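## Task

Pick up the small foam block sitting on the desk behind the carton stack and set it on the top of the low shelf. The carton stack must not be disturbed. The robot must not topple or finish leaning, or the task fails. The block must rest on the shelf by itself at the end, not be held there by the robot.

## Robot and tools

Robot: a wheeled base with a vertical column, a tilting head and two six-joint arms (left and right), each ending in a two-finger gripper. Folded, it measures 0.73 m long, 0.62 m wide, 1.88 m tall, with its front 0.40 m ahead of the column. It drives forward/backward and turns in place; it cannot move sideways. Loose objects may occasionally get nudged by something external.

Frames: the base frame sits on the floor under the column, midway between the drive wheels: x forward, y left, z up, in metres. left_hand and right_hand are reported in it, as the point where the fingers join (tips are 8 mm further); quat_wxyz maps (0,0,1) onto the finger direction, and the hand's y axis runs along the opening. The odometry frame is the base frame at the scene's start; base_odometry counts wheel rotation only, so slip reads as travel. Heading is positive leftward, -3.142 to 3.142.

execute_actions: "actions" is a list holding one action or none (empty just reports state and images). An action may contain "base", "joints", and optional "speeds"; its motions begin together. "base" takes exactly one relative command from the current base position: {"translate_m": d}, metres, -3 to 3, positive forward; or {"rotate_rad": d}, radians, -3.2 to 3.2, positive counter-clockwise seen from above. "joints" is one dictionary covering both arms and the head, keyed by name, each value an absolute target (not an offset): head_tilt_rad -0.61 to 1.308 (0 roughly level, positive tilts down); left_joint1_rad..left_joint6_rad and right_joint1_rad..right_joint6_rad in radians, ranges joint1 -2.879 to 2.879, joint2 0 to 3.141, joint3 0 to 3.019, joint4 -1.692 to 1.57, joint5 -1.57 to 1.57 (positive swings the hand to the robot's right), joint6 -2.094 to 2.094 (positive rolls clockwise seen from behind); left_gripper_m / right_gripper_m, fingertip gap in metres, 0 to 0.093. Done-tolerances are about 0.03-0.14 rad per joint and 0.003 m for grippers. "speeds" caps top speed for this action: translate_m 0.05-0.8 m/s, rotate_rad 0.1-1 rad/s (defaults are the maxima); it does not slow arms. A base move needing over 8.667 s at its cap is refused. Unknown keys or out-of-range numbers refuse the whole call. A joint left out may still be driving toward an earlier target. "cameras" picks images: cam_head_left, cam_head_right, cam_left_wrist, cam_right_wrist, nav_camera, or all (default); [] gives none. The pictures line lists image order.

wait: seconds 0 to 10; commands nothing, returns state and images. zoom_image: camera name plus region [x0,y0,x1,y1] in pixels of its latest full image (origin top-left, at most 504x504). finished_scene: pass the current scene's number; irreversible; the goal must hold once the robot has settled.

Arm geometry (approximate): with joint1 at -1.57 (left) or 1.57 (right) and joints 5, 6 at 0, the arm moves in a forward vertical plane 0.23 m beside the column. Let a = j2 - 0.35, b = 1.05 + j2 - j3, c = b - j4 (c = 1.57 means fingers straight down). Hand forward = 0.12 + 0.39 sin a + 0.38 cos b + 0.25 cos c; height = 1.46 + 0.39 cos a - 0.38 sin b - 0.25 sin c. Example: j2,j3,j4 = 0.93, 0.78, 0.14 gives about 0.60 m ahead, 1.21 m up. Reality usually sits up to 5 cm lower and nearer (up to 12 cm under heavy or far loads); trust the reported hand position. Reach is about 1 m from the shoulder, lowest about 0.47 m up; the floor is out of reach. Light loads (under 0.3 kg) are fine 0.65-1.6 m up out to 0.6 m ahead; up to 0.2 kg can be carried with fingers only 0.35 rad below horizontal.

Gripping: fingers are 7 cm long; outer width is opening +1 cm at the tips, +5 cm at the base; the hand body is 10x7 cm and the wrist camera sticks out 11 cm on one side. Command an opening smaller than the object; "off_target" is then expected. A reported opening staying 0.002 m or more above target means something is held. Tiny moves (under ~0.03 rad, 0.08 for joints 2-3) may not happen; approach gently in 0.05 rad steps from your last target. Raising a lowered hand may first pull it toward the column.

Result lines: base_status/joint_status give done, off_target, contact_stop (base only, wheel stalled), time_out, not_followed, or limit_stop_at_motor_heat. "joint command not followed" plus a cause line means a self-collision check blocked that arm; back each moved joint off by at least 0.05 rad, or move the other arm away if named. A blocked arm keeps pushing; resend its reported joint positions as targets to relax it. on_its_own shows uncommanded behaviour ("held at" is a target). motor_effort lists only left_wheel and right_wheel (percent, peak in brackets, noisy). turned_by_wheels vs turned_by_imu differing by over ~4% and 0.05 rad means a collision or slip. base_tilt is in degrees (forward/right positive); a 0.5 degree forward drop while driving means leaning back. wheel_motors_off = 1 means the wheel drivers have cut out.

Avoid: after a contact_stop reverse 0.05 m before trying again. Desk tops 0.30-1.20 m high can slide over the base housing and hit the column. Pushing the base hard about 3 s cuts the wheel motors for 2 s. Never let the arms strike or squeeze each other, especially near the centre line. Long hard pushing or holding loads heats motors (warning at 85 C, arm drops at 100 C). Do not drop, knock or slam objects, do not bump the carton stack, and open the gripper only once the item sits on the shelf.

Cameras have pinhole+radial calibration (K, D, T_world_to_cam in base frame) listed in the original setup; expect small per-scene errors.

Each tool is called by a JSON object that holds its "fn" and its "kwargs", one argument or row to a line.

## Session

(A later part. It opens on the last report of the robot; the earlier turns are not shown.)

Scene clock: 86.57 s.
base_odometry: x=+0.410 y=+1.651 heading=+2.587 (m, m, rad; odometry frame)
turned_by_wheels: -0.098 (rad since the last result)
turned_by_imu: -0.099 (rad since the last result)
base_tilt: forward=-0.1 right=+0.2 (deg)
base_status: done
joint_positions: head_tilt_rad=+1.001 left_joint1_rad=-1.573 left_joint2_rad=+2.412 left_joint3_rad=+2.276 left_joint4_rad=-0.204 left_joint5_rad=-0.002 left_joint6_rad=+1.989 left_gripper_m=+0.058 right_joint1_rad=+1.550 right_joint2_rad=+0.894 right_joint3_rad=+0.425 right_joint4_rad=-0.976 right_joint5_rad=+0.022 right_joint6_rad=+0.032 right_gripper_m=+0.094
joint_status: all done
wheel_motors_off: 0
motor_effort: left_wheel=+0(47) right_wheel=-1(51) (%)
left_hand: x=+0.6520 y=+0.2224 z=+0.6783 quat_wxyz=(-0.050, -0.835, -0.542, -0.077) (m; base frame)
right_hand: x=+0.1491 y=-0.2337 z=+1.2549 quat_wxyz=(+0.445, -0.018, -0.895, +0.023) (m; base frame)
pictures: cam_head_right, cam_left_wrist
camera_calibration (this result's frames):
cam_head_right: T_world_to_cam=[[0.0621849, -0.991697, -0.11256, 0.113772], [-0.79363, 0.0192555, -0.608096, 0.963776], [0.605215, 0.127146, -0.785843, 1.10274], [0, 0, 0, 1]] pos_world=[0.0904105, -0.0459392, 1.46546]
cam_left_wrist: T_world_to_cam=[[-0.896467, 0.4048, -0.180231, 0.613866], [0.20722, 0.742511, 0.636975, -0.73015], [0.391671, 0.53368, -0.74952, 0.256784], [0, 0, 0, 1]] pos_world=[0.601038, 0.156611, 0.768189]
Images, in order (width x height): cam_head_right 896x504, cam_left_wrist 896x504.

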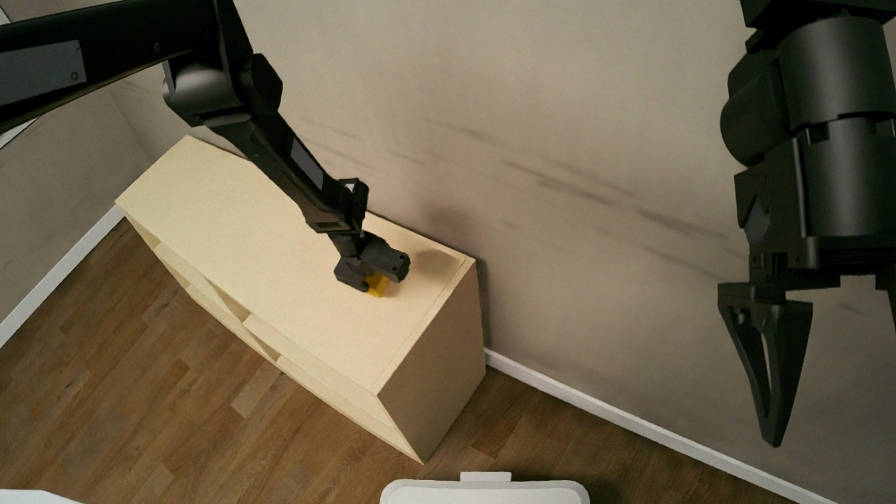

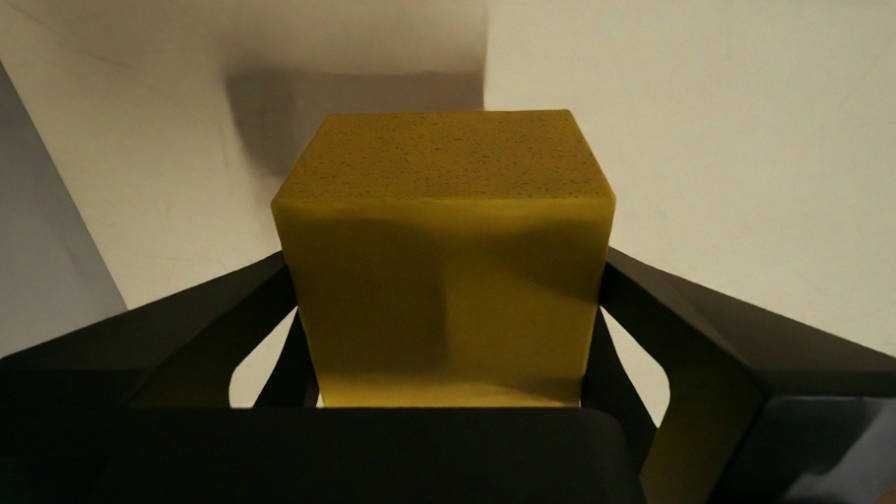

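{"fn": "execute_actions", "kwargs": {
  "actions": [
    {"joints":{"left_joint2_rad":2.5,"left_joint3_rad":2.37,"left_joint4_rad":-0.26}}
  ],
  "cameras": []
}}

{"fn": "execute_actions", "kwargs": {
  "actions": [
    {"joints":{"left_joint2_rad":2.56,"left_joint3_rad":2.43}}
  ],
  "cameras": ["cam_left_wrist","cam_head_right"]
}}

Scene clock: 91.47 s.
base_odometry: x=+0.410 y=+1.651 heading=+2.587 (m, m, rad; odometry frame)
turned_by_wheels: +0.000 (rad since the last result)
turned_by_imu: -0.001 (rad since the last result)
base_tilt: forward=-0.2 right=+0.3 (deg)
base_status: not commanded
joint_positions: head_tilt_rad=+1.001 left_joint1_rad=-1.573 left_joint2_rad=+2.487 left_joint3_rad=+2.357 left_joint4_rad=-0.243 left_joint5_rad=-0.002 left_joint6_rad=+1.989 left_gripper_m=+0.058 right_joint1_rad=+1.550 right_joint2_rad=+0.894 right_joint3_rad=+0.425 right_joint4_rad=-0.976 right_joint5_rad=+0.022 right_joint6_rad=+0.032 right_gripper_m=+0.094
joint_status: all done
wheel_motors_off: 0
motor_effort: left_wheel=+1(1) right_wheel=-1(1) (%)
left_hand: x=+0.6316 y=+0.2224 z=+0.6529 quat_wxyz=(-0.041, -0.836, -0.543, -0.063) (m; base frame)
right_hand: x=+0.1491 y=-0.2337 z=+1.2549 quat_wxyz=(+0.445, -0.018, -0.895, +0.023) (m; base frame)
pictures: none
No camera images: the call's "cameras" was empty. Leave "cameras" out to get every camera's image.

Scene clock: 92.20 s.
base_odometry: x=+0.410 y=+1.651 heading=+2.587 (m, m, rad; odometry frame)
turned_by_wheels: +0.000 (rad since the last result)
turned_by_imu: +0.000 (rad since the last result)
base_tilt: forward=-0.2 right=+0.3 (deg)
base_status: not commanded
joint_positions: head_tilt_rad=+1.001 left_joint1_rad=-1.573 left_joint2_rad=+2.536 left_joint3_rad=+2.415 left_joint4_rad=-0.244 left_joint5_rad=-0.001 left_joint6_rad=+1.989 left_gripper_m=+0.058 right_joint1_rad=+1.550 right_joint2_rad=+0.894 right_joint3_rad=+0.425 right_joint4_rad=-0.976 right_joint5_rad=+0.022 right_joint6_rad=+0.032 right_gripper_m=+0.094
joint_status: all done
wheel_motors_off: 0
motor_effort: left_wheel=+3(3) right_wheel=-2(2) (%)
left_hand: x=+0.6260 y=+0.2223 z=+0.6389 quat_wxyz=(-0.044, -0.836, -0.543, -0.066) (m; base frame)
right_hand: x=+0.1491 y=-0.2337 z=+1.2549 quat_wxyz=(+0.445, -0.018, -0.895, +0.023) (m; base frame)
pictures: cam_head_right, cam_left_wrist
camera_calibration (this result's frames):
cam_head_right: T_world_to_cam=[[0.0621849, -0.991697, -0.11256, 0.113772], [-0.79363, 0.0192555, -0.608096, 0.963776], [0.605215, 0.127146, -0.785843, 1.10274], [0, 0, 0, 1]] pos_world=[0.0904105, -0.0459392, 1.46546]
cam_left_wrist: T_world_to_cam=[[-0.900674, 0.404849, -0.157745, 0.571727], [0.223276, 0.742704, 0.631299, -0.706078], [0.372739, 0.533374, -0.759327, 0.255757], [0, 0, 0, 1]] pos_world=[0.577259, 0.15653, 0.730137]
Images, in order (width x height): cam_head_right 896x504, cam_left_wrist 896x504.

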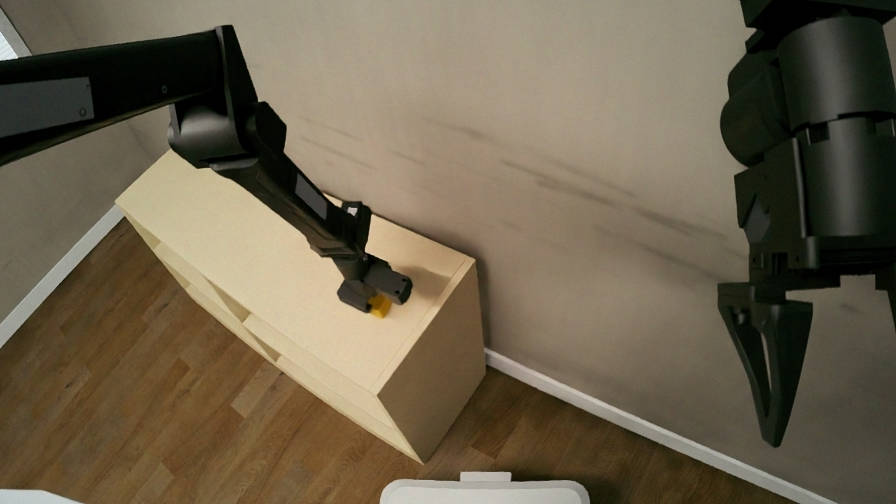

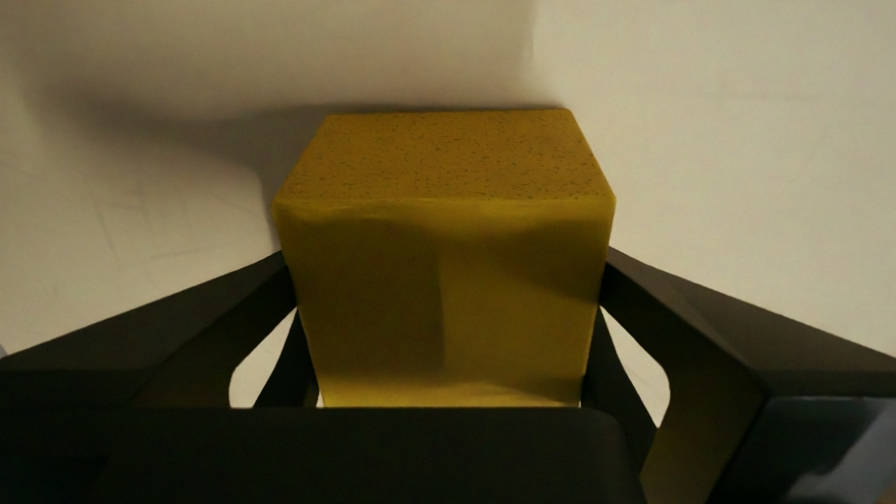

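{"fn": "execute_actions", "kwargs": {
  "actions": [
    {"joints":{"left_joint2_rad":2.6,"left_joint3_rad":2.47}}
  ],
  "cameras": []
}}

{"fn": "execute_actions", "kwargs": {
  "actions": [
    {"joints":{"left_gripper_m":0.093}}
  ],
  "cameras": []
}}

{"fn": "execute_actions", "kwargs": {
  "actions": [
    {"joints":{"left_joint2_rad":2.2,"left_joint3_rad":1.95,"left_joint4_rad":-0.15}}
  ],
  "cameras": ["cam_left_wrist","cam_head_right"]
}}

Scene clock: 96.57 s.
base_odometry: x=+0.410 y=+1.651 heading=+2.587 (m, m, rad; odometry frame)
turned_by_wheels: +0.000 (rad since the last result)
turned_by_imu: -0.001 (rad since the last result)
base_tilt: forward=-0.2 right=+0.4 (deg)
base_status: not commanded
joint_positions: head_tilt_rad=+1.001 left_joint1_rad=-1.573 left_joint2_rad=+2.547 left_joint3_rad=+2.441 left_joint4_rad=-0.262 left_joint5_rad=+0.000 left_joint6_rad=+1.990 left_gripper_m=+0.058 right_joint1_rad=+1.550 right_joint2_rad=+0.894 right_joint3_rad=+0.425 right_joint4_rad=-0.976 right_joint5_rad=+0.022 right_joint6_rad=+0.032 right_gripper_m=+0.094
joint_status: all done
wheel_motors_off: 0
motor_effort: left_wheel=+4(4) right_wheel=-2(2) (%)
left_hand: x=+0.6272 y=+0.2225 z=+0.6372 quat_wxyz=(-0.043, -0.837, -0.542, -0.064) (m; base frame)
right_hand: x=+0.1491 y=-0.2337 z=+1.2549 quat_wxyz=(+0.445, -0.018, -0.895, +0.023) (m; base frame)
pictures: none
No camera images: the call's "cameras" was empty. Leave "cameras" out to get every camera's image.

Scene clock: 97.53 s.
base_odometry: x=+0.410 y=+1.651 heading=+2.587 (m, m, rad; odometry frame)
turned_by_wheels: +0.000 (rad since the last result)
turned_by_imu: +0.000 (rad since the last result)
base_tilt: forward=-0.1 right=+0.4 (deg)
base_status: not commanded
joint_positions: head_tilt_rad=+1.001 left_joint1_rad=-1.573 left_joint2_rad=+2.569 left_joint3_rad=+2.454 left_joint4_rad=-0.262 left_joint5_rad=-0.001 left_joint6_rad=+1.992 left_gripper_m=+0.093 right_joint1_rad=+1.550 right_joint2_rad=+0.894 right_joint3_rad=+0.425 right_joint4_rad=-0.976 right_joint5_rad=+0.022 right_joint6_rad=+0.032 right_gripper_m=+0.094
joint_status: all done
wheel_motors_off: 0
motor_effort: left_wheel=+5(5) right_wheel=-3(3) (%)
left_hand: x=+0.6173 y=+0.2226 z=+0.6290 quat_wxyz=(-0.040, -0.837, -0.542, -0.061) (m; base frame)
right_hand: x=+0.1491 y=-0.2337 z=+1.2549 quat_wxyz=(+0.445, -0.018, -0.895, +0.023) (m; base frame)
pictures: none
No camera images: the call's "cameras" was empty. Leave "cameras" out to get every camera's image.

Scene clock: 99.00 s.
base_odometry: x=+0.410 y=+1.651 heading=+2.587 (m, m, rad; odometry frame)
turned_by_wheels: +0.000 (rad since the last result)
turned_by_imu: +0.000 (rad since the last result)
base_tilt: forward=-0.1 right=+0.2 (deg)
base_status: not commanded
joint_positions: head_tilt_rad=+1.001 left_joint1_rad=-1.573 left_joint2_rad=+2.177 left_joint3_rad=+1.950 left_joint4_rad=-0.161 left_joint5_rad=-0.001 left_joint6_rad=+1.992 left_gripper_m=+0.093 right_joint1_rad=+1.550 right_joint2_rad=+0.894 right_joint3_rad=+0.425 right_joint4_rad=-0.976 right_joint5_rad=+0.022 right_joint6_rad=+0.032 right_gripper_m=+0.094
joint_status: all done
wheel_motors_off: 0
motor_effort: left_wheel=+5(5) right_wheel=-3(3) (%)
left_hand: x=+0.6408 y=+0.2228 z=+0.7484 quat_wxyz=(-0.037, -0.838, -0.542, -0.057) (m; base frame)
right_hand: x=+0.1491 y=-0.2337 z=+1.2549 quat_wxyz=(+0.445, -0.018, -0.895, +0.023) (m; base frame)
pictures: cam_head_right, cam_left_wrist
camera_calibration (this result's frames):
cam_head_right: T_world_to_cam=[[0.0621849, -0.991697, -0.11256, 0.113772], [-0.79363, 0.0192555, -0.608096, 0.963776], [0.605215, 0.127146, -0.785843, 1.10274], [0, 0, 0, 1]] pos_world=[0.0904105, -0.0459392, 1.46546]
cam_left_wrist: T_world_to_cam=[[-0.902856, 0.407554, -0.136933, 0.587342], [0.239841, 0.741757, 0.626317, -0.785532], [0.356829, 0.532632, -0.767448, 0.349545], [0, 0, 0, 1]] pos_world=[0.59396, 0.157122, 0.840676]
Images, in order (width x height): cam_head_right 896x504, cam_left_wrist 896x504.

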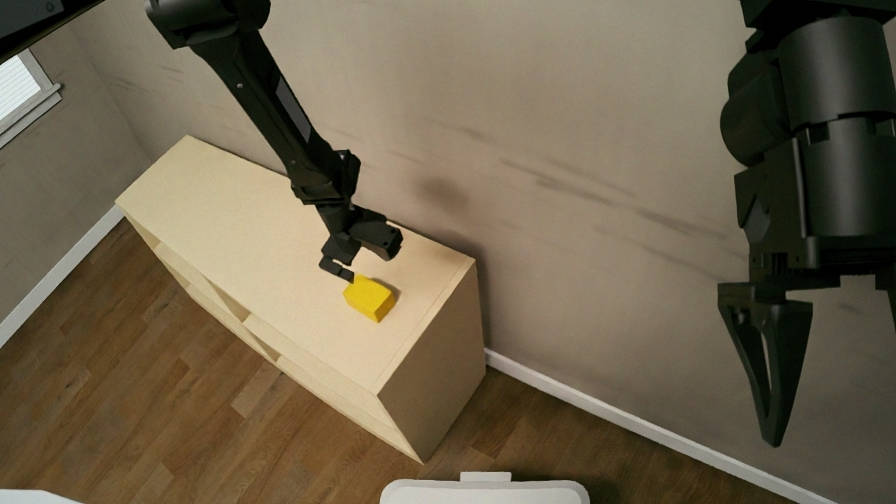

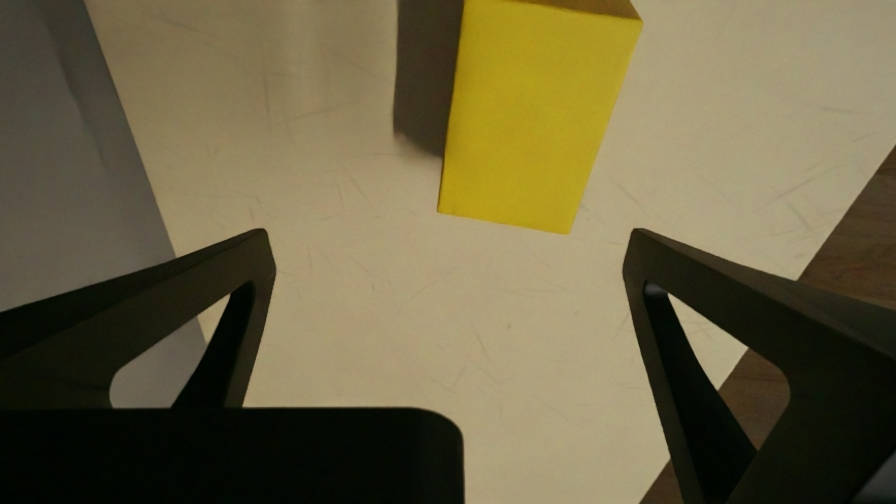

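{"fn": "finished_scene", "kwargs": {
  "scene": 2
}}

The scene is finished: the task was done.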